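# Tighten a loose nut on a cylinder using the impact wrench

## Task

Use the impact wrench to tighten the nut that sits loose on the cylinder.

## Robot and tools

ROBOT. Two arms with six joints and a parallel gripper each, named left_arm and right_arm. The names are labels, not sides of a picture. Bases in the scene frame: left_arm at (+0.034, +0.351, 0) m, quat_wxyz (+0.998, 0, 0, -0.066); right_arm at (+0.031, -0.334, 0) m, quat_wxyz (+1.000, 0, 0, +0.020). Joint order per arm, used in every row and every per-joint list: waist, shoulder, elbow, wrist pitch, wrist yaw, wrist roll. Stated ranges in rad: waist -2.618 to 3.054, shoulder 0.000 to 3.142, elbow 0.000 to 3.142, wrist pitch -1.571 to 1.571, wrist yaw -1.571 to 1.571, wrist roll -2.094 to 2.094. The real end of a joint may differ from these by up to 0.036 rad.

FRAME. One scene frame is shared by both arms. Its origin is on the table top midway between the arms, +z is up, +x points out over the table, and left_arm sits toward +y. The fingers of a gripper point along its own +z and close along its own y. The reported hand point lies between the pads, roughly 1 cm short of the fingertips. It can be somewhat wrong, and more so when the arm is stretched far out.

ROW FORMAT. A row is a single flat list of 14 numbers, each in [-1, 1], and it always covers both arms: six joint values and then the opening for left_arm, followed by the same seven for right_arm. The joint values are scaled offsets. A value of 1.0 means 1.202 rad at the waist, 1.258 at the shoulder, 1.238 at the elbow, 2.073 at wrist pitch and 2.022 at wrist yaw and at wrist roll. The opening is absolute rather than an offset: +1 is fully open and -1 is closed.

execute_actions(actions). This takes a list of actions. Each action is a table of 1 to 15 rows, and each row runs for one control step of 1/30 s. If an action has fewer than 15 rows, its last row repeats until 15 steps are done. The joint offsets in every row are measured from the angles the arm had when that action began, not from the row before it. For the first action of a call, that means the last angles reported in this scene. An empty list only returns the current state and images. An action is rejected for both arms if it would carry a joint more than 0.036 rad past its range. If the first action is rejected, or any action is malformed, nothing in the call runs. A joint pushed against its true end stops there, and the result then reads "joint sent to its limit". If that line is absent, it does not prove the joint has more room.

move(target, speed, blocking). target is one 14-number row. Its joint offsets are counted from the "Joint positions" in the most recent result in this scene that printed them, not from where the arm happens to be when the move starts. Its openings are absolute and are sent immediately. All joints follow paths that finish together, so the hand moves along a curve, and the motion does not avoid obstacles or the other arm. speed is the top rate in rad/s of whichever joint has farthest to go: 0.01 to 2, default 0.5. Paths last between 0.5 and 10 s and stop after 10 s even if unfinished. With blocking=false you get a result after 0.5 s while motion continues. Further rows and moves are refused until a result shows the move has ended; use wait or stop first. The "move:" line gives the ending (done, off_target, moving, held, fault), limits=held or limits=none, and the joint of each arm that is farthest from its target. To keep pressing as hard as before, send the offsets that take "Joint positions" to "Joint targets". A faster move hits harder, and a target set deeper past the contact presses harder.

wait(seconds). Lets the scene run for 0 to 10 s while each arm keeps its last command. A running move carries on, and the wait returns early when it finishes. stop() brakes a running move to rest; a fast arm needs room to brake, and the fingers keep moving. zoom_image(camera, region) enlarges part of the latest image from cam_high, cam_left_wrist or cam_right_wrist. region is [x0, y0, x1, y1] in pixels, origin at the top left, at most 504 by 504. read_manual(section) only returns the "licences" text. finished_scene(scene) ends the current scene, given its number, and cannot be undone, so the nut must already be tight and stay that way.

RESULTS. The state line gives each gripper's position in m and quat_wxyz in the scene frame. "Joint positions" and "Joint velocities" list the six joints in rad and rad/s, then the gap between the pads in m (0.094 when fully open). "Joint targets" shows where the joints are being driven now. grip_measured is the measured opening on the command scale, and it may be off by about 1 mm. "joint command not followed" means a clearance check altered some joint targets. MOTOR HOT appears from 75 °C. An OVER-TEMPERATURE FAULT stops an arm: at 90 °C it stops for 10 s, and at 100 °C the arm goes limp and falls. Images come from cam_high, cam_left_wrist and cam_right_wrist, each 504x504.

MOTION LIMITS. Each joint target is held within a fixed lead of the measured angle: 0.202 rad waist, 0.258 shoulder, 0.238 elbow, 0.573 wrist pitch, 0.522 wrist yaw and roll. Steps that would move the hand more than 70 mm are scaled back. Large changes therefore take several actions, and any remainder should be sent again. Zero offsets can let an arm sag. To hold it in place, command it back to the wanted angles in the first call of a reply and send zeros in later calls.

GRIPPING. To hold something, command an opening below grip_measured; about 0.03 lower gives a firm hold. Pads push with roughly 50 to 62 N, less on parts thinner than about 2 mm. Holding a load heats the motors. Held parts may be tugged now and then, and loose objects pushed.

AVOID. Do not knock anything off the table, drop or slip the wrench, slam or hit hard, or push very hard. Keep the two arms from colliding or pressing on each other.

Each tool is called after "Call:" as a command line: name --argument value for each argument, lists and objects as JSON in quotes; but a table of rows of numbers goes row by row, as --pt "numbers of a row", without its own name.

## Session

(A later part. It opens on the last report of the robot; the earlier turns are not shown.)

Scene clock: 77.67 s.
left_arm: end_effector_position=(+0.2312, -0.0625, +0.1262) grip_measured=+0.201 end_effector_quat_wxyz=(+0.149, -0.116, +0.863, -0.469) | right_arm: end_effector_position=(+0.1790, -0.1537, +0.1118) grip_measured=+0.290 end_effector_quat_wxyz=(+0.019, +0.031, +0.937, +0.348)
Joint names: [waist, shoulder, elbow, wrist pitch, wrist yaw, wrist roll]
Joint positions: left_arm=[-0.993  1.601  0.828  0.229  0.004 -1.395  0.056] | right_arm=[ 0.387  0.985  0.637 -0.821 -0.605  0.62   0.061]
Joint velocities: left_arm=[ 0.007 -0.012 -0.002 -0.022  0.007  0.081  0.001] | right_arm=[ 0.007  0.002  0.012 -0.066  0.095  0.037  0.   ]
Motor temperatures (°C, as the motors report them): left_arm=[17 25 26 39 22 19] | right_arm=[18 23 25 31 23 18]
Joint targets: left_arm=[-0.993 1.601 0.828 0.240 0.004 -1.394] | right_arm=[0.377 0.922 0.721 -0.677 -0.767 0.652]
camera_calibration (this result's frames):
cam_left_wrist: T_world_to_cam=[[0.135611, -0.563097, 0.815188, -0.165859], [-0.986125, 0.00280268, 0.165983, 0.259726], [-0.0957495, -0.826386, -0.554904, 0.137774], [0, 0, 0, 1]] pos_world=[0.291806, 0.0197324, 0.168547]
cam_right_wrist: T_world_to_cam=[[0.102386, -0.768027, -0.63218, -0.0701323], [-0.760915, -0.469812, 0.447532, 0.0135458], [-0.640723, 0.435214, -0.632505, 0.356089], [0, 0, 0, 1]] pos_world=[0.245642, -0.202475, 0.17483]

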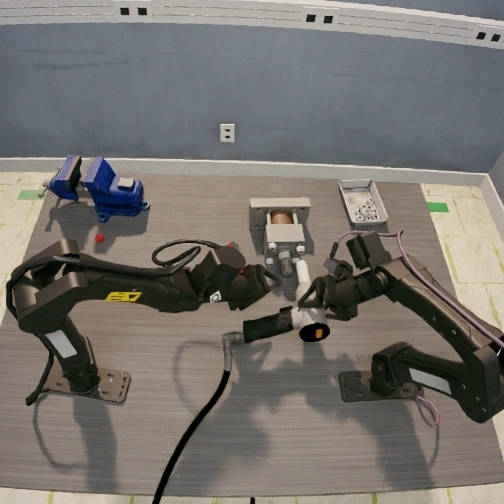

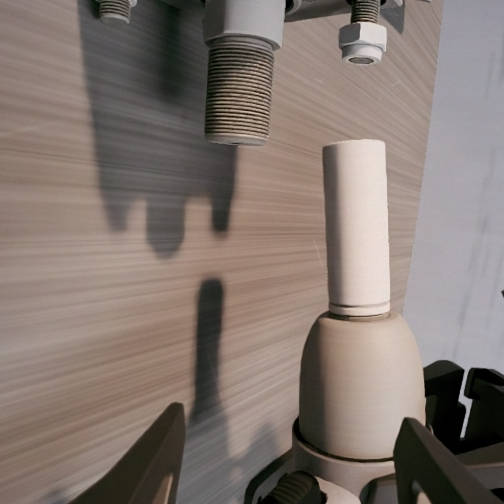

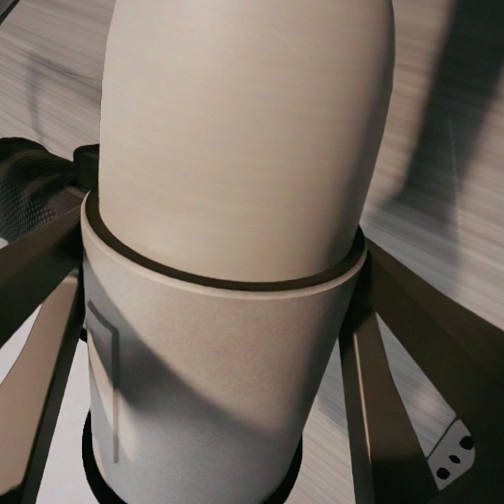

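Call:
execute_actions --actions '[[[0,0,0,0.005,0,0,0.2, -0.06,0.0,0.065,0.085,-0.085,0.015,0.1]],[[0,0,0,0.005,0,0,0.2, -0.01,-0.02,0.065,0.08,-0.085,0.015,0.1]]]'

Call:
zoom_image --camera "cam_high" --region '[240, 220, 360, 340]'

Scene clock: 86.50 s.
left_arm: end_effector_position=(+0.2312, -0.0625, +0.1262) grip_measured=+0.201 end_effector_quat_wxyz=(+0.148, -0.116, +0.863, -0.469) | right_arm: end_effector_position=(+0.1900, -0.1610, +0.1081) grip_measured=+0.290 end_effector_quat_wxyz=(+0.020, +0.058, +0.936, +0.347)
Joint names: [waist, shoulder, elbow, wrist pitch, wrist yaw, wrist roll]
Joint positions: left_arm=[-0.993  1.601  0.828  0.229  0.004 -1.396  0.056] | right_arm=[ 0.329  1.012  0.637 -0.812 -0.613  0.617  0.061]
Joint velocities: left_arm=[-0.012 -0.017 -0.002 -0.051  0.022 -0.051  0.001] | right_arm=[-0.007  0.002  0.022 -0.007 -0.022  0.007  0.   ]
Motor temperatures (°C, as the motors report them): left_arm=[17 25 26 39 21 19] | right_arm=[18 23 26 32 23 18]
Joint targets: left_arm=[-0.993 1.601 0.828 0.240 0.004 -1.395] | right_arm=[0.317 0.987 0.718 -0.646 -0.782 0.647]
camera_calibration (this result's frames):
cam_left_wrist: T_world_to_cam=[[0.136315, -0.562817, 0.815264, -0.166013], [-0.986027, 0.00246043, 0.166565, 0.259609], [-0.0957517, -0.826578, -0.554617, 0.137727], [0, 0, 0, 1]] pos_world=[0.291799, 0.0197681, 0.168489]
cam_right_wrist: T_world_to_cam=[[0.0515123, -0.772261, -0.633213, -0.0700472], [-0.776478, -0.42971, 0.460903, 0.0280921], [-0.628036, 0.467934, -0.621779, 0.365631], [0, 0, 0, 1]] pos_world=[0.25505, -0.213114, 0.170039]

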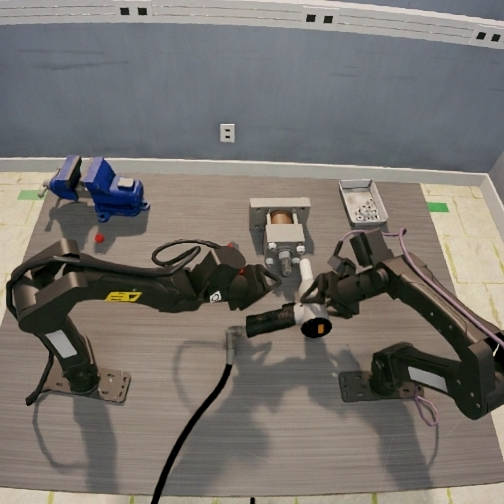

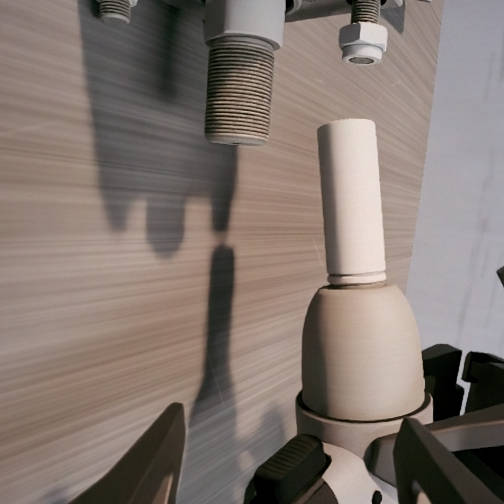

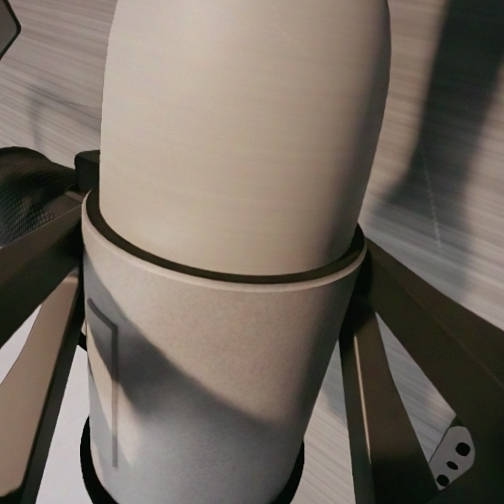

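Region (240, 220, 360, 340) of cam_high's 504x504 image, scaled by 4.200, with more detail than that image has.

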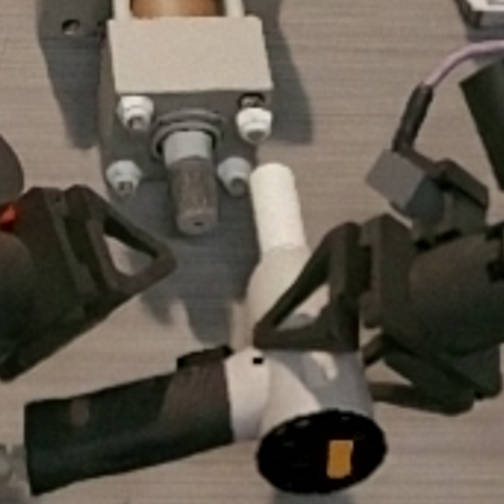

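Call:
move --target '[0.005,0.27,0.285,-0.003,0,0,0.3, -0.01,-0.02,0.065,0.08,-0.084,0.015,0.1]' --speed 0.3

Scene clock: 93.13 s.
left_arm: end_effector_position=(+0.2660, -0.1355, +0.0959) grip_measured=+0.298 end_effector_quat_wxyz=(+0.144, -0.118, +0.871, -0.455) | right_arm: end_effector_position=(+0.1899, -0.1609, +0.1028) grip_measured=+0.290 end_effector_quat_wxyz=(+0.012, +0.057, +0.938, +0.343)
Joint names: [waist, shoulder, elbow, wrist pitch, wrist yaw, wrist roll]
Joint positions: left_arm=[-0.993  1.944  1.147  0.222  0.004 -1.396  0.061] | right_arm=[ 0.329  1.036  0.633 -0.806 -0.613  0.608  0.061]
Joint velocities: left_arm=[-0.002  0.007 -0.012 -0.007 -0.007  0.022  0.   ] | right_arm=[-0.002  0.012 -0.002  0.022 -0.022  0.022 -0.001]
Motor temperatures (°C, as the motors report them): left_arm=[17 25 26 39 21 19] | right_arm=[17 22 26 33 24 18]
Joint targets: left_arm=[-0.987 1.940 1.181 0.223 0.004 -1.396] | right_arm=[0.317 0.987 0.718 -0.646 -0.783 0.647]
move: off_target (left_arm, right_arm); limits=none; left_arm: farthest joint: the elbow, 0.034 radians from its target (0.352 radians at the start); right_arm: farthest joint: the wrist yaw, 0.170 radians from its target (0.170 radians at the start)
camera_calibration (this result's frames):
cam_left_wrist: T_world_to_cam=[[0.148266, -0.586127, 0.796538, -0.191731], [-0.983501, -0.00297524, 0.180877, 0.29635], [-0.103647, -0.810214, -0.576898, 0.0704254], [0, 0, 0, 1]] pos_world=[0.327187, -0.0544374, 0.139746]
cam_right_wrist: T_world_to_cam=[[0.04788, -0.77706, -0.627603, -0.0740907], [-0.766623, -0.431372, 0.475612, 0.0268341], [-0.640309, 0.458363, -0.616366, 0.362445], [0, 0, 0, 1]] pos_world=[0.256196, -0.212129, 0.164136]

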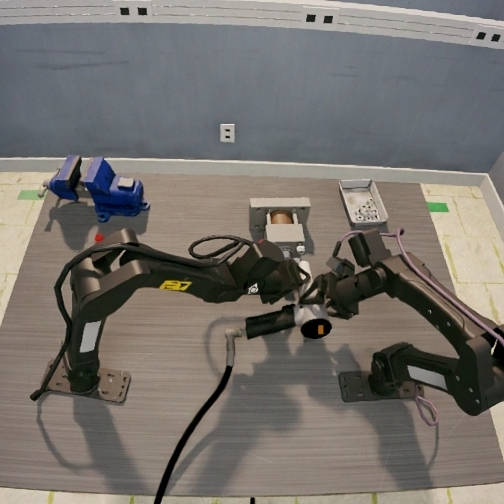

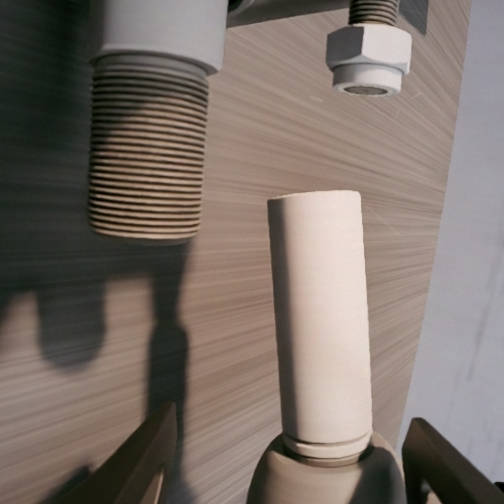

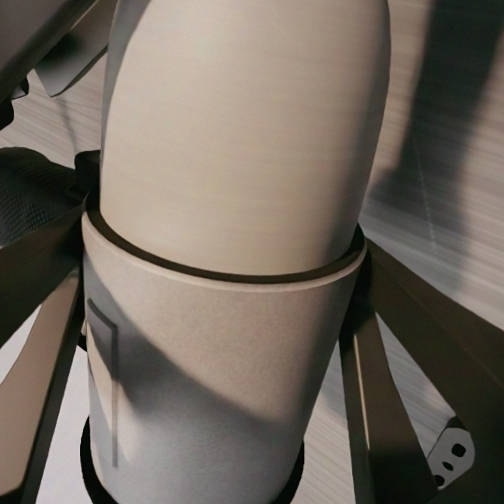

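Call:
execute_actions --actions '[[[0.03,0.03,0.06,0,0,0,0.3, -0.01,-0.04,0.068,0.077,-0.084,0.019,0.1],[0.03,0.03,0.06,0,0,0,0.3, -0.01,-0.04,0.068,0.077,-0.084,0.019,0.1],[0.03,0.03,0.06,0,0,0,0.3, -0.01,-0.04,0.068,0.077,-0.084,0.019,0.1],[0.03,0.04,0.075,0,0,0,0.3, -0.01,-0.04,0.068,0.077,-0.084,0.019,0.1],[0.03,0.05,0.085,0,0,0,0.3, -0.01,-0.04,0.068,0.077,-0.084,0.019,0.1],[0.03,0.06,0.095,0,0,0,0.3, -0.01,-0.04,0.068,0.077,-0.084,0.019,0.1],[0.03,0.07,0.108,0,0,0,0.3, -0.01,-0.04,0.068,0.077,-0.084,0.019,0.1],[0.03,0.08,0.12,0,0,0,0.3, -0.01,-0.04,0.068,0.077,-0.084,0.019,0.1]]]'

Call:
wait --seconds 0.5

Scene clock: 99.27 s.
left_arm: end_effector_position=(+0.2935, -0.1520, +0.0868) grip_measured=+0.298 end_effector_quat_wxyz=(+0.150, -0.131, +0.868, -0.455) | right_arm: end_effector_position=(+0.1899, -0.1609, +0.1028) grip_measured=+0.290 end_effector_quat_wxyz=(+0.012, +0.057, +0.938, +0.343)
Joint names: [waist, shoulder, elbow, wrist pitch, wrist yaw, wrist roll]
Joint positions: left_arm=[-0.961  2.05   1.261  0.217  0.007 -1.397  0.061] | right_arm=[ 0.329  1.036  0.633 -0.806 -0.613  0.608  0.061]
Joint velocities: left_arm=[-0.002  0.022  0.007 -0.066 -0.022 -0.037 -0.001] | right_arm=[-0.002 -0.022  0.002  0.022 -0.051 -0.022  0.001]
Motor temperatures (°C, as the motors report them): left_arm=[17 26 27 38 21 19] | right_arm=[17 22 26 33 24 18]
Joint targets: left_arm=[-0.957 2.044 1.296 0.222 0.004 -1.396] | right_arm=[0.317 0.986 0.717 -0.646 -0.783 0.646]
camera_calibration (this result's frames):
cam_left_wrist: T_world_to_cam=[[0.166276, -0.578077, 0.798861, -0.202464], [-0.982852, -0.0316701, 0.181654, 0.320384], [-0.0797102, -0.815368, -0.57343, 0.0465453], [0, 0, 0, 1]] pos_world=[0.352266, -0.0689416, 0.130232]
cam_right_wrist: T_world_to_cam=[[0.04788, -0.77706, -0.627603, -0.0740907], [-0.766623, -0.431372, 0.475612, 0.0268341], [-0.640309, 0.458363, -0.616366, 0.362445], [0, 0, 0, 1]] pos_world=[0.256196, -0.212129, 0.164136]

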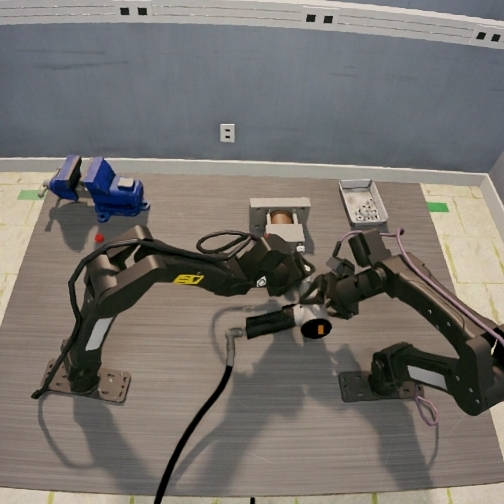

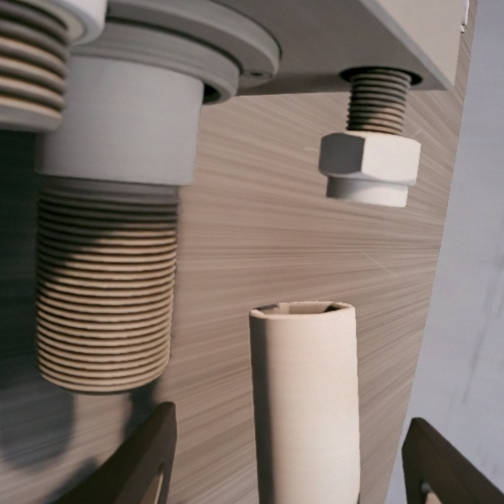

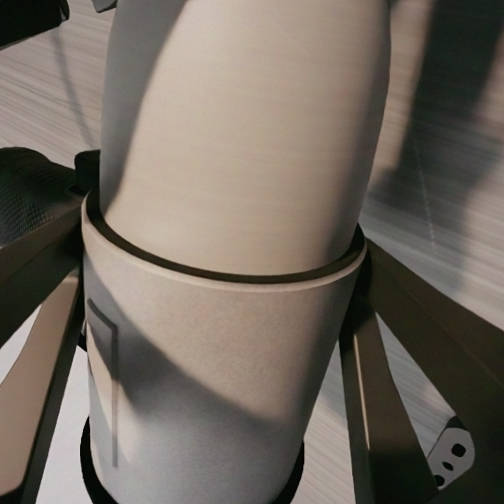

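Scene clock: 99.77 s.
left_arm: end_effector_position=(+0.2935, -0.1520, +0.0868) grip_measured=+0.298 end_effector_quat_wxyz=(+0.150, -0.131, +0.868, -0.455) | right_arm: end_effector_position=(+0.1899, -0.1609, +0.1028) grip_measured=+0.290 end_effector_quat_wxyz=(+0.012, +0.057, +0.938, +0.343)
Joint names: [waist, shoulder, elbow, wrist pitch, wrist yaw, wrist roll]
Joint positions: left_arm=[-0.961  2.05   1.261  0.217  0.007 -1.397  0.061] | right_arm=[ 0.329  1.036  0.633 -0.806 -0.613  0.608  0.061]
Joint velocities: left_arm=[-0.002  0.027 -0.012 -0.051 -0.022 -0.022  0.   ] | right_arm=[ 0.007  0.012  0.007  0.007 -0.007 -0.022  0.   ]
Motor temperatures (°C, as the motors report them): left_arm=[17 26 27 38 21 19] | right_arm=[17 22 26 33 25 18]
Joint targets: left_arm=[-0.957 2.044 1.296 0.222 0.004 -1.396] | right_arm=[0.317 0.986 0.717 -0.646 -0.783 0.646]
wait: 0.50 s; at rest by 0.17 s
camera_calibration (this result's frames):
cam_left_wrist: T_world_to_cam=[[0.166276, -0.578077, 0.798861, -0.202464], [-0.982852, -0.0316701, 0.181654, 0.320384], [-0.0797102, -0.815368, -0.57343, 0.0465453], [0, 0, 0, 1]] pos_world=[0.352266, -0.0689416, 0.130232]
cam_right_wrist: T_world_to_cam=[[0.04788, -0.77706, -0.627603, -0.0740907], [-0.766623, -0.431372, 0.475612, 0.0268341], [-0.640309, 0.458363, -0.616366, 0.362445], [0, 0, 0, 1]] pos_world=[0.256196, -0.212129, 0.164136]

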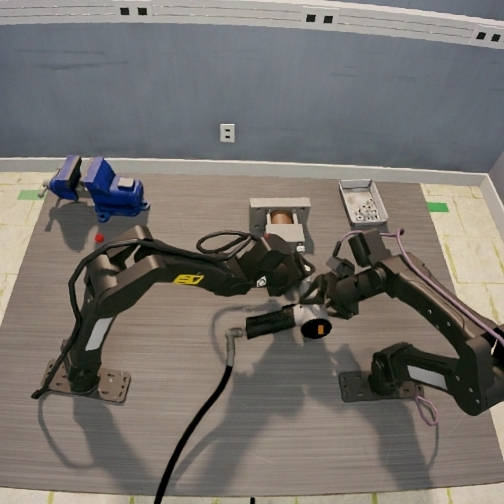

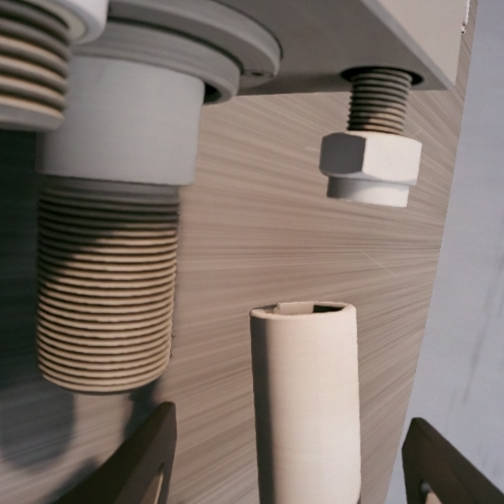

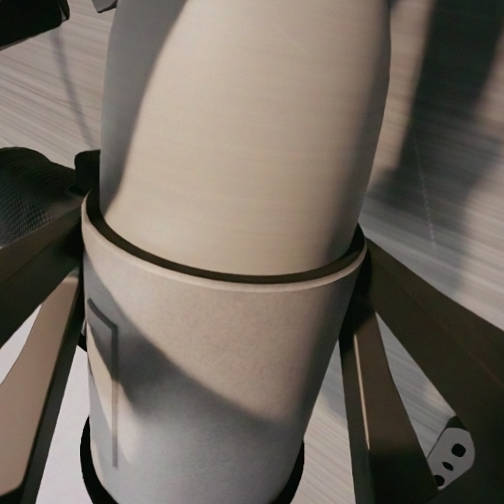

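Call:
execute_actions --actions '[[[-0.02,0,0.035,0.003,0,0,0.0, -0.01,-0.04,0.068,0.077,-0.084,0.019,0.1]],[[0,-0.004,0.028,0.003,0,0,-0.52, -0.01,-0.04,0.068,0.077,-0.084,0.019,0.1]],[[0,-0.004,0.028,0.003,0,0,-0.52, -0.01,-0.04,0.068,0.077,-0.084,0.019,0.1]]]'

Scene clock: 112.00 s.
left_arm: end_effector_position=(+0.2877, -0.1577, +0.0909) grip_measured=-0.469 end_effector_quat_wxyz=(+0.137, -0.148, +0.863, -0.464) | right_arm: end_effector_position=(+0.1906, -0.1617, +0.1022) grip_measured=+0.290 end_effector_quat_wxyz=(+0.015, +0.055, +0.939, +0.340)
Joint names: [waist, shoulder, elbow, wrist pitch, wrist yaw, wrist roll]
Joint positions: left_arm=[-0.975  2.05   1.27   0.218  0.006 -1.449  0.025] | right_arm=[ 0.329  1.036  0.633 -0.805 -0.607  0.601  0.061]
Joint velocities: left_arm=[-0.002 -0.007  0.012 -0.037  0.066  0.037  0.001] | right_arm=[ 0.007 -0.007 -0.007 -0.037 -0.007 -0.022 -0.   ]
Motor temperatures (°C, as the motors report them): left_arm=[17 28 27 38 21 19] | right_arm=[17 22 27 34 25 18]
Joint targets: left_arm=[-0.975 2.045 1.305 0.227 0.007 -1.434] | right_arm=[0.317 0.986 0.717 -0.645 -0.777 0.640]
camera_calibration (this result's frames):
cam_left_wrist: T_world_to_cam=[[0.202409, -0.55265, 0.808461, -0.215329], [-0.975487, -0.0409901, 0.216206, 0.307084], [-0.0863472, -0.832405, -0.547399, 0.0405797], [0, 0, 0, 1]] pos_world=[0.346644, -0.0726355, 0.129905]
cam_right_wrist: T_world_to_cam=[[0.0543694, -0.780542, -0.622734, -0.0773509], [-0.768814, -0.430679, 0.472695, 0.0281488], [-0.637157, 0.453066, -0.623507, 0.362164], [0, 0, 0, 1]] pos_world=[0.256602, -0.212337, 0.164337]

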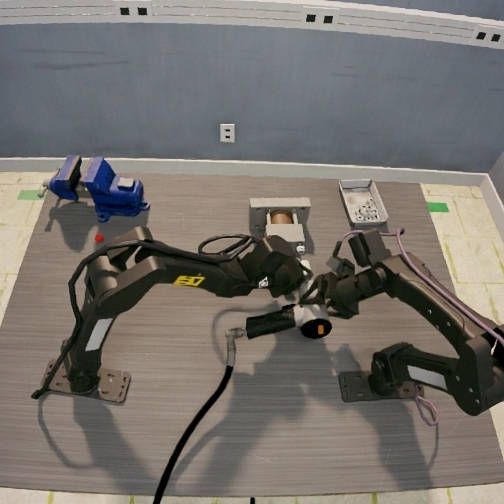

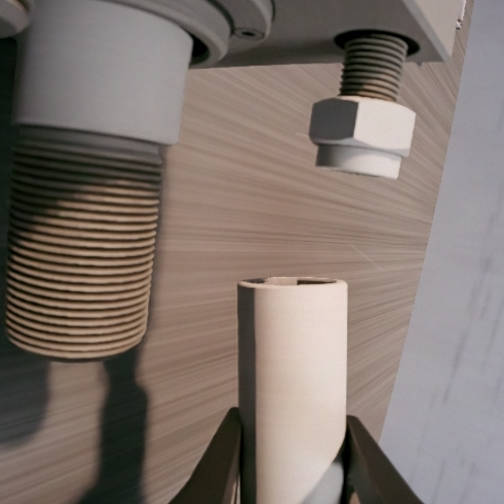

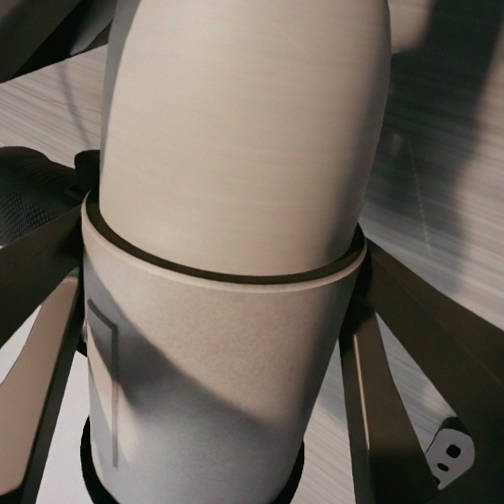

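Call:
execute_actions --actions '[[[0,-0.035,0.03,0.01,0,0.04,-0.52, -0.01,-0.04,0.068,0.077,-0.084,0.019,0.1]],[[0,-0.02,0.03,0.01,0,0.03,-0.52, -0.01,-0.04,0.068,0.077,-0.084,0.019,0.1]]]'

Scene clock: 116.27 s.
left_arm: end_effector_position=(+0.2887, -0.1562, +0.0943) grip_measured=-0.469 end_effector_quat_wxyz=(+0.148, -0.136, +0.865, -0.461) | right_arm: end_effector_position=(+0.1911, -0.1604, +0.1033) grip_measured=+0.290 end_effector_quat_wxyz=(+0.018, +0.048, +0.938, +0.344)
Joint names: [waist, shoulder, elbow, wrist pitch, wrist yaw, wrist roll]
Joint positions: left_arm=[-0.975  2.04   1.27   0.209 -0.003 -1.419  0.025] | right_arm=[ 0.329  1.036  0.633 -0.799 -0.614  0.59   0.061]
Joint velocities: left_arm=[-0.002 -0.007  0.002 -0.022 -0.037 -0.022  0.001] | right_arm=[-0.007 -0.017 -0.002  0.066 -0.022  0.007  0.   ]
Motor temperatures (°C, as the motors report them): left_arm=[17 28 27 38 21 19] | right_arm=[17 22 27 34 26 18]
Joint targets: left_arm=[-0.975 2.015 1.307 0.231 -0.001 -1.361] | right_arm=[0.317 0.986 0.717 -0.641 -0.783 0.631]
camera_calibration (this result's frames):
cam_left_wrist: T_world_to_cam=[[0.174804, -0.564891, 0.806437, -0.211177], [-0.981481, -0.0348003, 0.18837, 0.312704], [-0.0783445, -0.824431, -0.560514, 0.0439459], [0, 0, 0, 1]] pos_world=[0.347271, -0.0721793, 0.136029]
cam_right_wrist: T_world_to_cam=[[0.0691785, -0.775289, -0.627806, -0.077171], [-0.768762, -0.442497, 0.461737, 0.0277716], [-0.635783, 0.450691, -0.626624, 0.362261], [0, 0, 0, 1]] pos_world=[0.257007, -0.210809, 0.16573]

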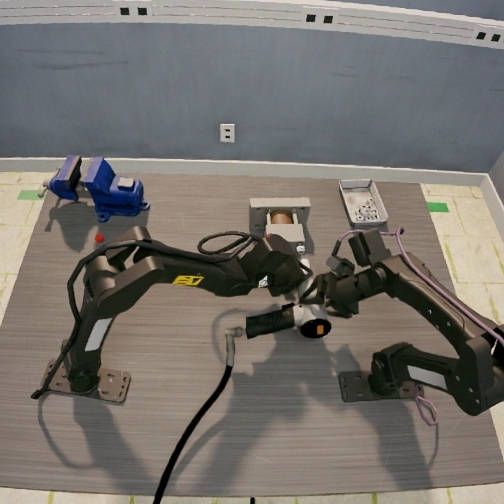

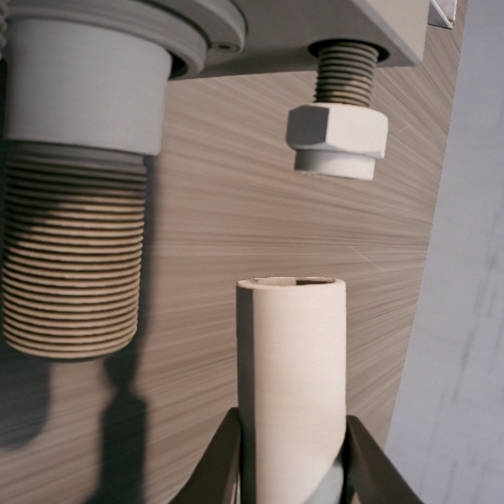

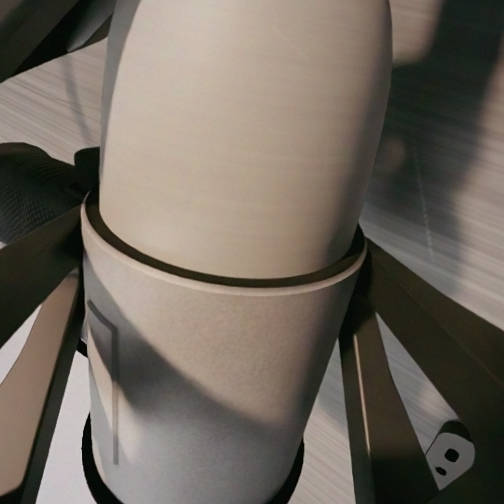

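Right q6 is drifting; hold it more. Continue lifting.

Call:
execute_actions --actions '[[[0,-0.04,0.03,0.03,0.005,0.03,-0.52, -0.01,-0.04,0.06,0.07,-0.08,0.035,0.1]],[[0,-0.04,0.03,0.03,0.005,0.03,-0.52, -0.01,-0.04,0.06,0.07,-0.08,0.035,0.1]]]'

Scene clock: 119.33 s.
left_arm: end_effector_position=(+0.2916, -0.1542, +0.0997) grip_measured=-0.469 end_effector_quat_wxyz=(+0.156, -0.131, +0.864, -0.461) | right_arm: end_effector_position=(+0.1935, -0.1582, +0.1055) grip_measured=+0.290 end_effector_quat_wxyz=(+0.022, +0.046, +0.935, +0.351)
Joint names: [waist, shoulder, elbow, wrist pitch, wrist yaw, wrist roll]
Joint positions: left_arm=[-0.97   2.028  1.27   0.203 -0.008 -1.401  0.025] | right_arm=[ 0.329  1.036  0.633 -0.782 -0.622  0.594  0.061]
Joint velocities: left_arm=[-0.012  0.002 -0.002  0.022  0.037 -0.125 -0.001] | right_arm=[-0.002 -0.007  0.007 -0.022 -0.066 -0.022  0.   ]
Motor temperatures (°C, as the motors report them): left_arm=[17 29 27 39 21 19] | right_arm=[17 22 27 34 26 18]
Joint targets: left_arm=[-0.973 1.983 1.307 0.270 0.005 -1.349] | right_arm=[0.317 0.986 0.707 -0.646 -0.779 0.664]
camera_calibration (this result's frames):
cam_left_wrist: T_world_to_cam=[[0.159222, -0.566865, 0.808278, -0.210906], [-0.984874, -0.0345187, 0.169801, 0.317459], [-0.0683533, -0.823087, -0.563786, 0.0465185], [0, 0, 0, 1]] pos_world=[0.349418, -0.070308, 0.142792]
cam_right_wrist: T_world_to_cam=[[0.0757252, -0.766577, -0.637672, -0.0730735], [-0.773558, -0.448691, 0.447531, 0.0311229], [-0.629185, 0.459387, -0.626969, 0.364302], [0, 0, 0, 1]] pos_world=[0.258822, -0.209408, 0.167881]

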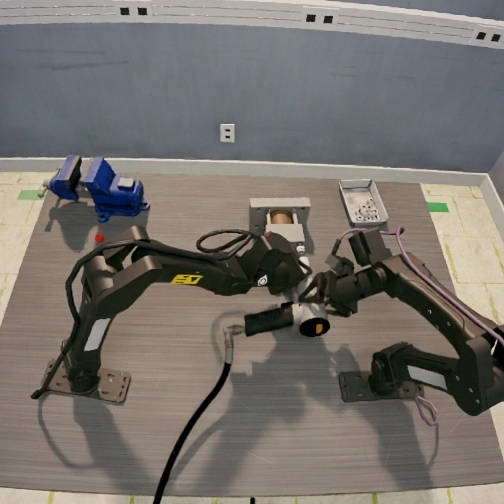

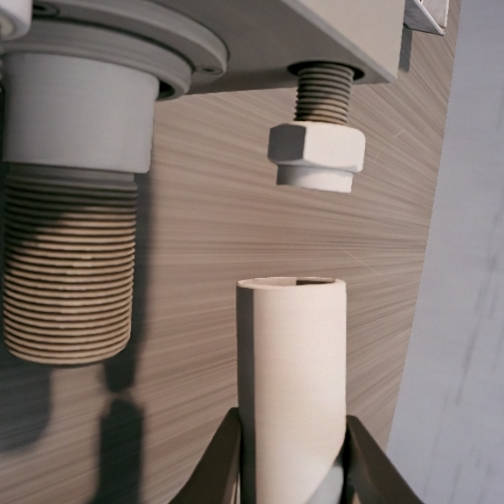

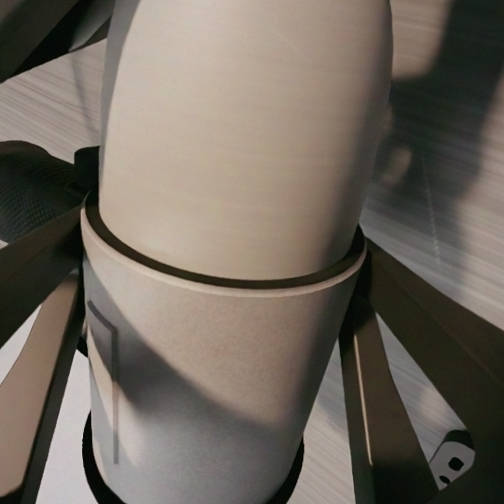

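Call:
execute_actions --actions '[[[0.02,-0.025,0.05,0.03,0.005,0.03,-0.52, -0.02,0.02,0.06,0.08,-0.075,0.035,0.1]],[[0.01,-0.035,0.04,0.03,0.005,0.03,-0.52, -0.015,-0.02,0.06,0.075,-0.075,0.035,0.1]]]'

Scene clock: 123.73 s.
left_arm: end_effector_position=(+0.3056, -0.1465, +0.1010) grip_measured=-0.469 end_effector_quat_wxyz=(+0.167, -0.129, +0.866, -0.454) | right_arm: end_effector_position=(+0.2070, -0.1520, +0.1055) grip_measured=+0.290 end_effector_quat_wxyz=(+0.037, +0.041, +0.930, +0.363)
Joint names: [waist, shoulder, elbow, wrist pitch, wrist yaw, wrist roll]
Joint positions: left_arm=[-0.94   2.025  1.278  0.186 -0.001 -1.367  0.025] | right_arm=[ 0.325  1.074  0.633 -0.704 -0.634  0.596  0.061]
Joint velocities: left_arm=[-0.002 -0.002  0.012 -0.037  0.007 -0.037 -0.   ] | right_arm=[-0.017  0.002 -0.007 -0.007  0.007 -0.051 -0.001]
Motor temperatures (°C, as the motors report them): left_arm=[17 30 28 40 21 19] | right_arm=[17 22 27 34 26 18]
Joint targets: left_arm=[-0.936 1.984 1.327 0.249 0.006 -1.320] | right_arm=[0.307 1.049 0.707 -0.569 -0.785 0.664]
camera_calibration (this result's frames):
cam_left_wrist: T_world_to_cam=[[0.148277, -0.580019, 0.800995, -0.207613], [-0.987582, -0.0443198, 0.150724, 0.33256], [-0.0519227, -0.813397, -0.579387, 0.0524994], [0, 0, 0, 1]] pos_world=[0.36194, -0.0629777, 0.14659]
cam_right_wrist: T_world_to_cam=[[0.0964601, -0.750658, -0.653612, -0.0695493], [-0.787617, -0.459069, 0.410994, 0.0494421], [-0.608568, 0.475151, -0.635513, 0.369041], [0, 0, 0, 1]] pos_world=[0.270237, -0.20486, 0.168752]

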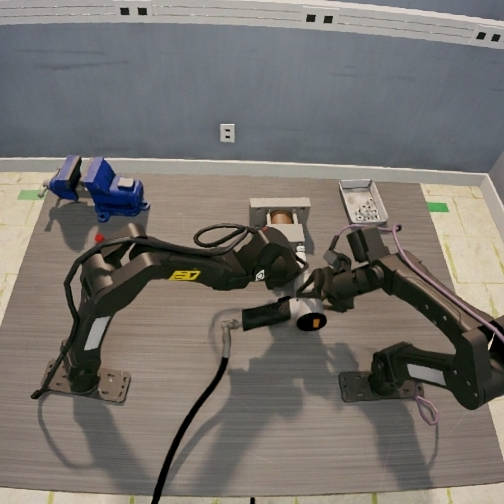

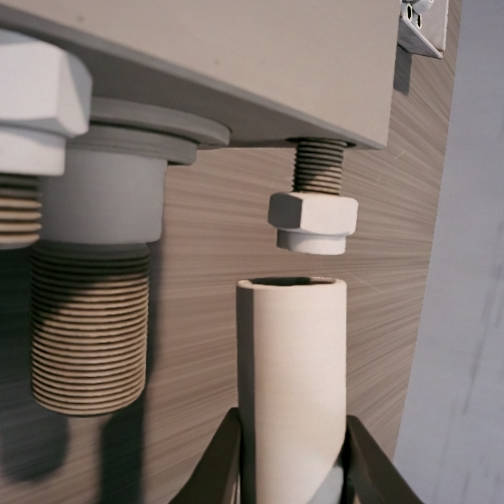

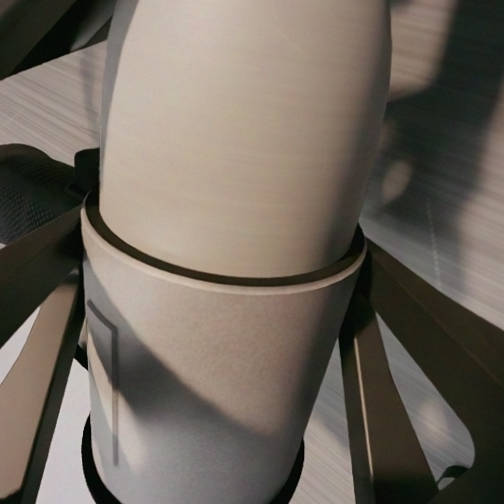

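Call:
execute_actions --actions '[[[-0.008,-0.015,0.07,0.04,0.003,0.01,-0.52, -0.04,-0.03,0.06,0.05,-0.065,0.035,0.1]],[[0,-0.03,0.045,0.035,0.003,0.01,-0.52, -0.015,-0.03,0.06,0.06,-0.07,0.035,0.1]]]'

Scene clock: 127.60 s.
left_arm: end_effector_position=(+0.3102, -0.1508, +0.1046) grip_measured=-0.469 end_effector_quat_wxyz=(+0.171, -0.132, +0.864, -0.456) | right_arm: end_effector_position=(+0.2114, -0.1553, +0.1078) grip_measured=+0.290 end_effector_quat_wxyz=(+0.042, +0.048, +0.928, +0.366)
Joint names: [waist, shoulder, elbow, wrist pitch, wrist yaw, wrist roll]
Joint positions: left_arm=[-0.939  2.038  1.307  0.178 -0.011 -1.369  0.025] | right_arm=[ 0.3    1.074  0.637 -0.707 -0.643  0.589  0.061]
Joint velocities: left_arm=[ 0.017 -0.032 -0.012  0.007  0.037 -0.022  0.   ] | right_arm=[ 0.012 -0.017 -0.007 -0.066  0.037  0.095 -0.   ]
Motor temperatures (°C, as the motors report them): left_arm=[17 31 28 41 21 20] | right_arm=[18 21 27 34 26 18]
Joint targets: left_arm=[-0.940 2.000 1.363 0.252 -0.004 -1.348] | right_arm=[0.282 1.036 0.712 -0.582 -0.783 0.661]
camera_calibration (this result's frames):
cam_left_wrist: T_world_to_cam=[[0.14789, -0.574766, 0.804843, -0.213196], [-0.988178, -0.0526307, 0.143993, 0.33608], [-0.0404025, -0.816624, -0.575755, 0.0469294], [0, 0, 0, 1]] pos_world=[0.365533, -0.0665258, 0.150216]
cam_right_wrist: T_world_to_cam=[[0.08647, -0.747012, -0.659163, -0.0676747], [-0.796808, -0.449015, 0.404331, 0.0547352], [-0.598014, 0.490263, -0.634052, 0.374625], [0, 0, 0, 1]] pos_world=[0.273496, -0.209642, 0.170792]

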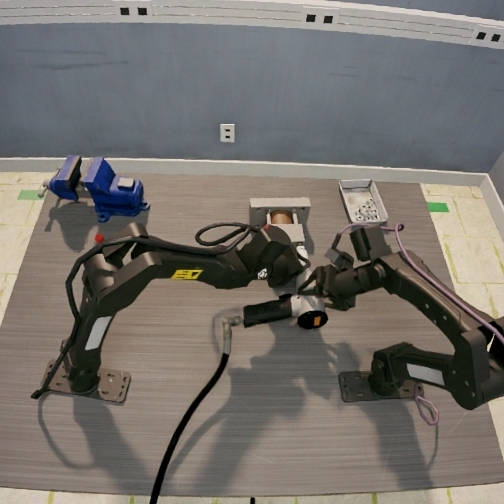

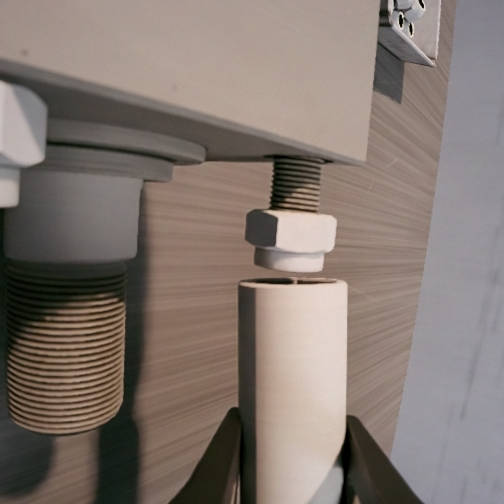

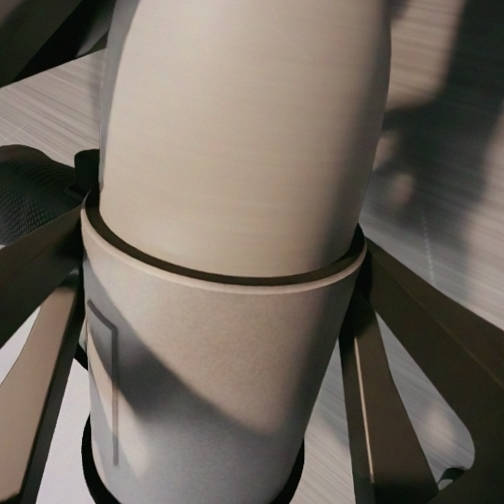

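Call:
execute_actions --actions '[[[0.01,-0.02,0.045,0.035,0.005,0.01,-0.52, -0.03,-0.01,0.055,0.06,-0.065,0.04,0.1]],[[0.004,-0.03,0.04,0.035,0.005,0.01,-0.52, -0.015,-0.03,0.055,0.06,-0.065,0.04,0.1]]]'

Call:
zoom_image --camera "cam_high" --region '[260, 220, 340, 300]'

Scene clock: 131.30 s.
left_arm: end_effector_position=(+0.3116, -0.1506, +0.1055) grip_measured=-0.469 end_effector_quat_wxyz=(+0.169, -0.132, +0.862, -0.459) | right_arm: end_effector_position=(+0.2130, -0.1555, +0.1091) grip_measured=+0.290 end_effector_quat_wxyz=(+0.043, +0.050, +0.926, +0.371)
Joint names: [waist, shoulder, elbow, wrist pitch, wrist yaw, wrist roll]
Joint positions: left_arm=[-0.934  2.038  1.307  0.182 -0.001 -1.37   0.025] | right_arm=[ 0.29   1.074  0.637 -0.702 -0.653  0.587  0.061]
Joint velocities: left_arm=[ 0.007 -0.022 -0.002  0.051 -0.022  0.007 -0.   ] | right_arm=[-0.002  0.002  0.007 -0.022  0.051 -0.051 -0.   ]
Motor temperatures (°C, as the motors report them): left_arm=[17 31 28 41 21 19] | right_arm=[18 21 27 34 26 18]
Joint targets: left_arm=[-0.929 2.000 1.356 0.254 0.008 -1.349] | right_arm=[0.272 1.036 0.706 -0.578 -0.783 0.668]
camera_calibration (this result's frames):
cam_left_wrist: T_world_to_cam=[[0.149193, -0.569773, 0.808146, -0.214033], [-0.987811, -0.0491842, 0.147684, 0.337355], [-0.0443984, -0.820329, -0.570166, 0.0477083], [0, 0, 0, 1]] pos_world=[0.367293, -0.066221, 0.150349]
cam_right_wrist: T_world_to_cam=[[0.0852326, -0.740862, -0.666227, -0.0651094], [-0.799675, -0.449737, 0.397815, 0.0565907], [-0.594353, 0.498858, -0.630781, 0.376807], [0, 0, 0, 1]] pos_world=[0.27476, -0.21076, 0.171793]

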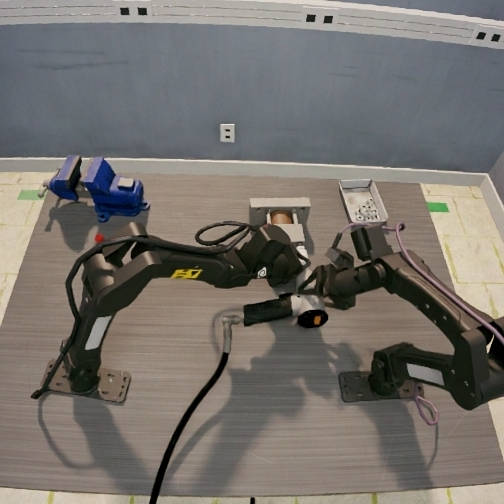

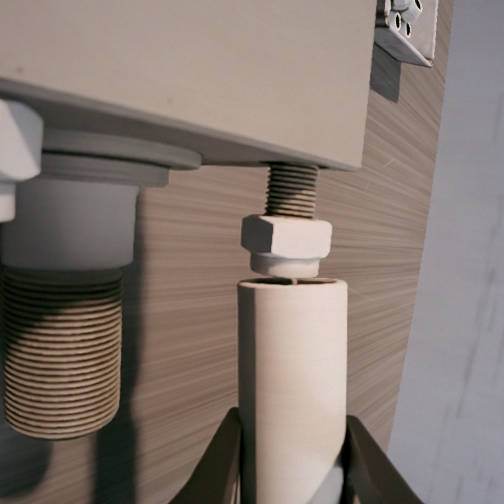

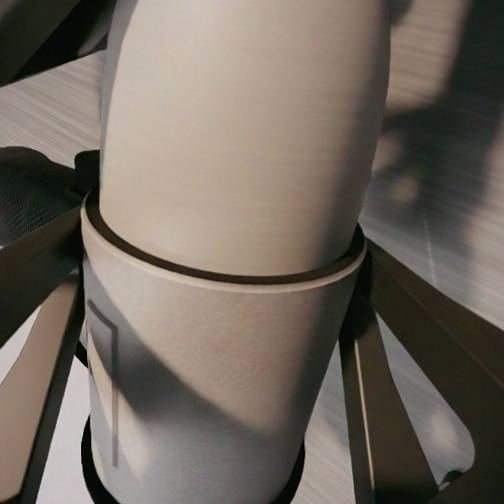

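Region (260, 220, 340, 300) of cam_high's 504x504 image, scaled by 6.300, with more detail than that image has.

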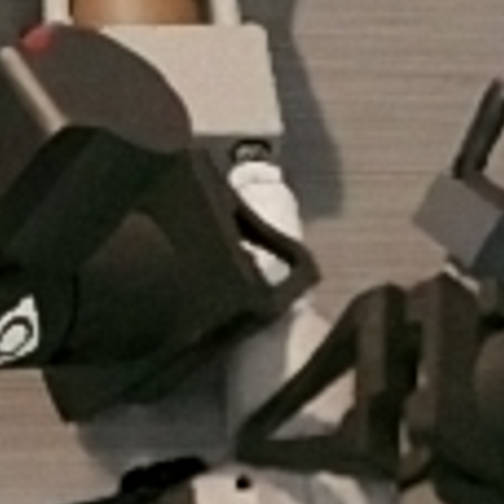

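Call:
execute_actions --actions '[[[0.014,-0.03,0.04,0.033,0.003,0.01,-0.52, -0.005,0.012,0.055,0.065,-0.06,0.04,0.1]],[[0.004,-0.03,0.04,0.033,0.003,0.01,-0.52, -0.005,-0.03,0.055,0.06,-0.06,0.04,0.1]]]'

Call:
zoom_image --camera "cam_high" --region '[260, 220, 340, 300]'

Scene clock: 135.10 s.
left_arm: end_effector_position=(+0.3136, -0.1481, +0.1035) grip_measured=-0.469 end_effector_quat_wxyz=(+0.167, -0.132, +0.865, -0.455) | right_arm: end_effector_position=(+0.2148, -0.1531, +0.1068) grip_measured=+0.289 end_effector_quat_wxyz=(+0.038, +0.048, +0.925, +0.374)
Joint names: [waist, shoulder, elbow, wrist pitch, wrist yaw, wrist roll]
Joint positions: left_arm=[-0.926  2.038  1.307  0.172  0.007 -1.367  0.025] | right_arm=[ 0.29   1.098  0.637 -0.685 -0.665  0.585  0.061]
Joint velocities: left_arm=[-0.017 -0.027  0.002  0.007 -0.022  0.007 -0.001] | right_arm=[ 0.002 -0.002 -0.022  0.007 -0.051  0.007 -0.001]
Motor temperatures (°C, as the motors report them): left_arm=[17 32 28 42 21 19] | right_arm=[18 21 27 34 26 18]
Joint targets: left_arm=[-0.921 2.000 1.356 0.242 0.013 -1.347] | right_arm=[0.284 1.060 0.706 -0.561 -0.785 0.665]
camera_calibration (this result's frames):
cam_left_wrist: T_world_to_cam=[[0.153615, -0.575963, 0.802913, -0.21302], [-0.986939, -0.0495398, 0.153286, 0.338806], [-0.0485107, -0.815973, -0.57605, 0.0512657], [0, 0, 0, 1]] pos_world=[0.36959, -0.0640757, 0.148634]
cam_right_wrist: T_world_to_cam=[[0.0848571, -0.734934, -0.672809, -0.0633206], [-0.793194, -0.458491, 0.400786, 0.0569281], [-0.603028, 0.499659, -0.621851, 0.3762], [0, 0, 0, 1]] pos_world=[0.277387, -0.208407, 0.168522]

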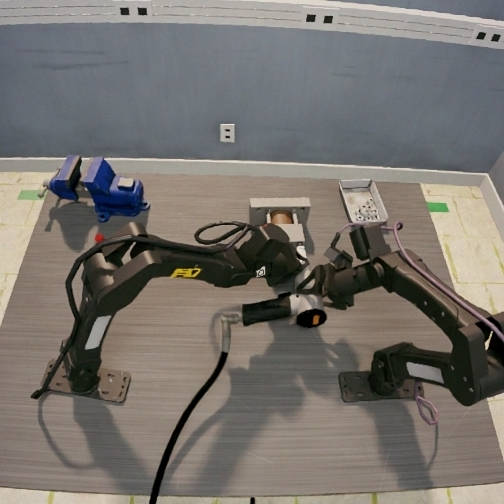

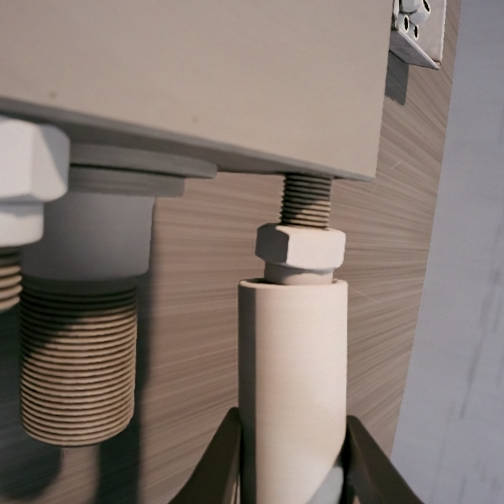

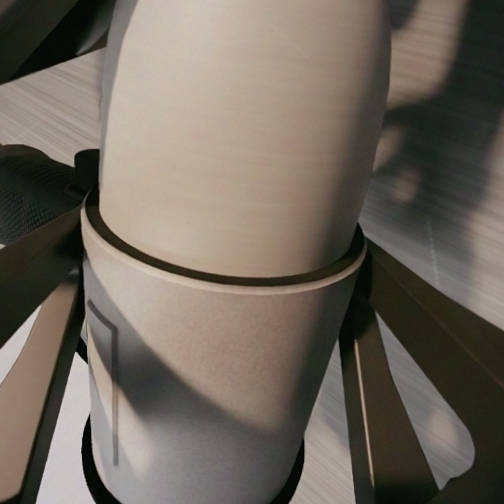

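Region (260, 220, 340, 300) of cam_high's 504x504 image, scaled by 6.300, with more detail than that image has.

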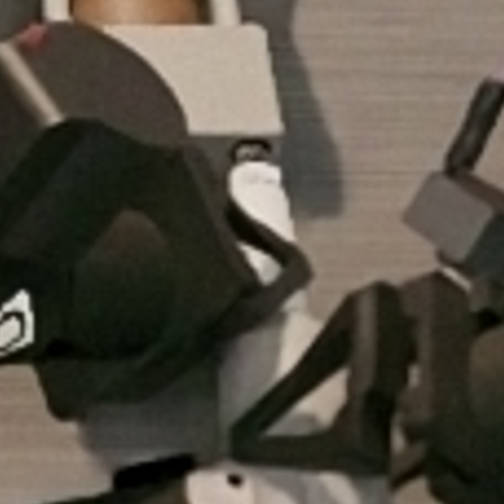

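Collar entering. Raise ~2mm via left q4 and push with right q4.

Call:
execute_actions --actions '[[[0.006,-0.03,0.04,0.048,0.0,0.02,-0.52, -0.015,-0.03,0.055,0.078,-0.052,0.04,0.1]],[[0.006,-0.03,0.04,0.04,0.0,0.015,-0.52, -0.012,-0.03,0.055,0.068,-0.052,0.04,0.1]]]'

Scene clock: 138.50 s.
left_arm: end_effector_position=(+0.3152, -0.1481, +0.1048) grip_measured=-0.469 end_effector_quat_wxyz=(+0.171, -0.128, +0.864, -0.456) | right_arm: end_effector_position=(+0.2163, -0.1529, +0.1073) grip_measured=+0.289 end_effector_quat_wxyz=(+0.041, +0.048, +0.925, +0.375)
Joint names: [waist, shoulder, elbow, wrist pitch, wrist yaw, wrist roll]
Joint positions: left_arm=[-0.924  2.038  1.307  0.178  0.007 -1.356  0.025] | right_arm=[ 0.29   1.098  0.637 -0.678 -0.663  0.586  0.061]
Joint velocities: left_arm=[ 0.002 -0.007  0.002  0.037 -0.007 -0.007 -0.001] | right_arm=[-0.002 -0.007 -0.002 -0.081 -0.007 -0.007 -0.001]
Motor temperatures (°C, as the motors report them): left_arm=[17 32 28 43 21 19] | right_arm=[18 21 27 34 25 18]
Joint targets: left_arm=[-0.917 2.000 1.356 0.261 0.007 -1.326] | right_arm=[0.276 1.060 0.706 -0.537 -0.768 0.667]
camera_calibration (this result's frames):
cam_left_wrist: T_world_to_cam=[[0.142938, -0.57574, 0.805042, -0.211137], [-0.988727, -0.0464279, 0.142349, 0.342351], [-0.0445793, -0.816314, -0.575886, 0.0507588], [0, 0, 0, 1]] pos_world=[0.370935, -0.0642304, 0.150472]
cam_right_wrist: T_world_to_cam=[[0.0877548, -0.734502, -0.672909, -0.0635309], [-0.796592, -0.457344, 0.39532, 0.0595276], [-0.598114, 0.501343, -0.625232, 0.376815], [0, 0, 0, 1]] pos_world=[0.278373, -0.208352, 0.169314]

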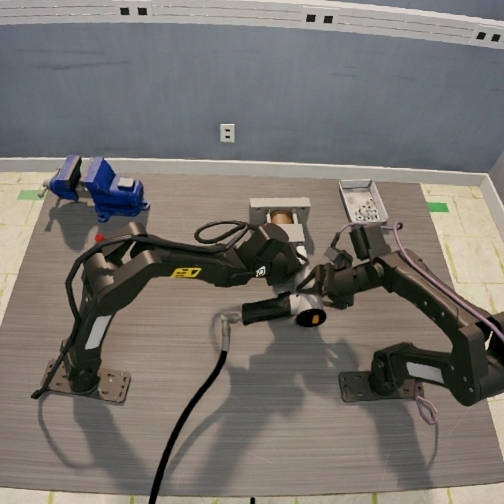

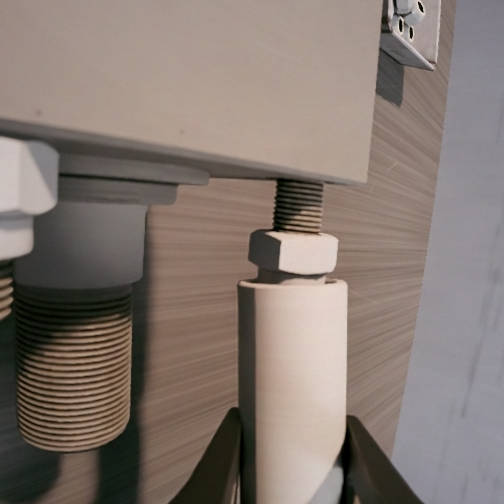

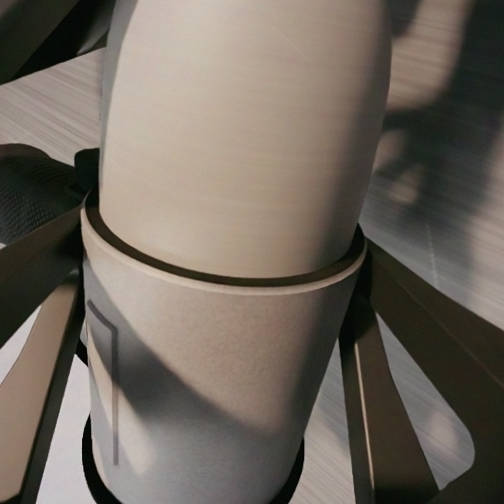

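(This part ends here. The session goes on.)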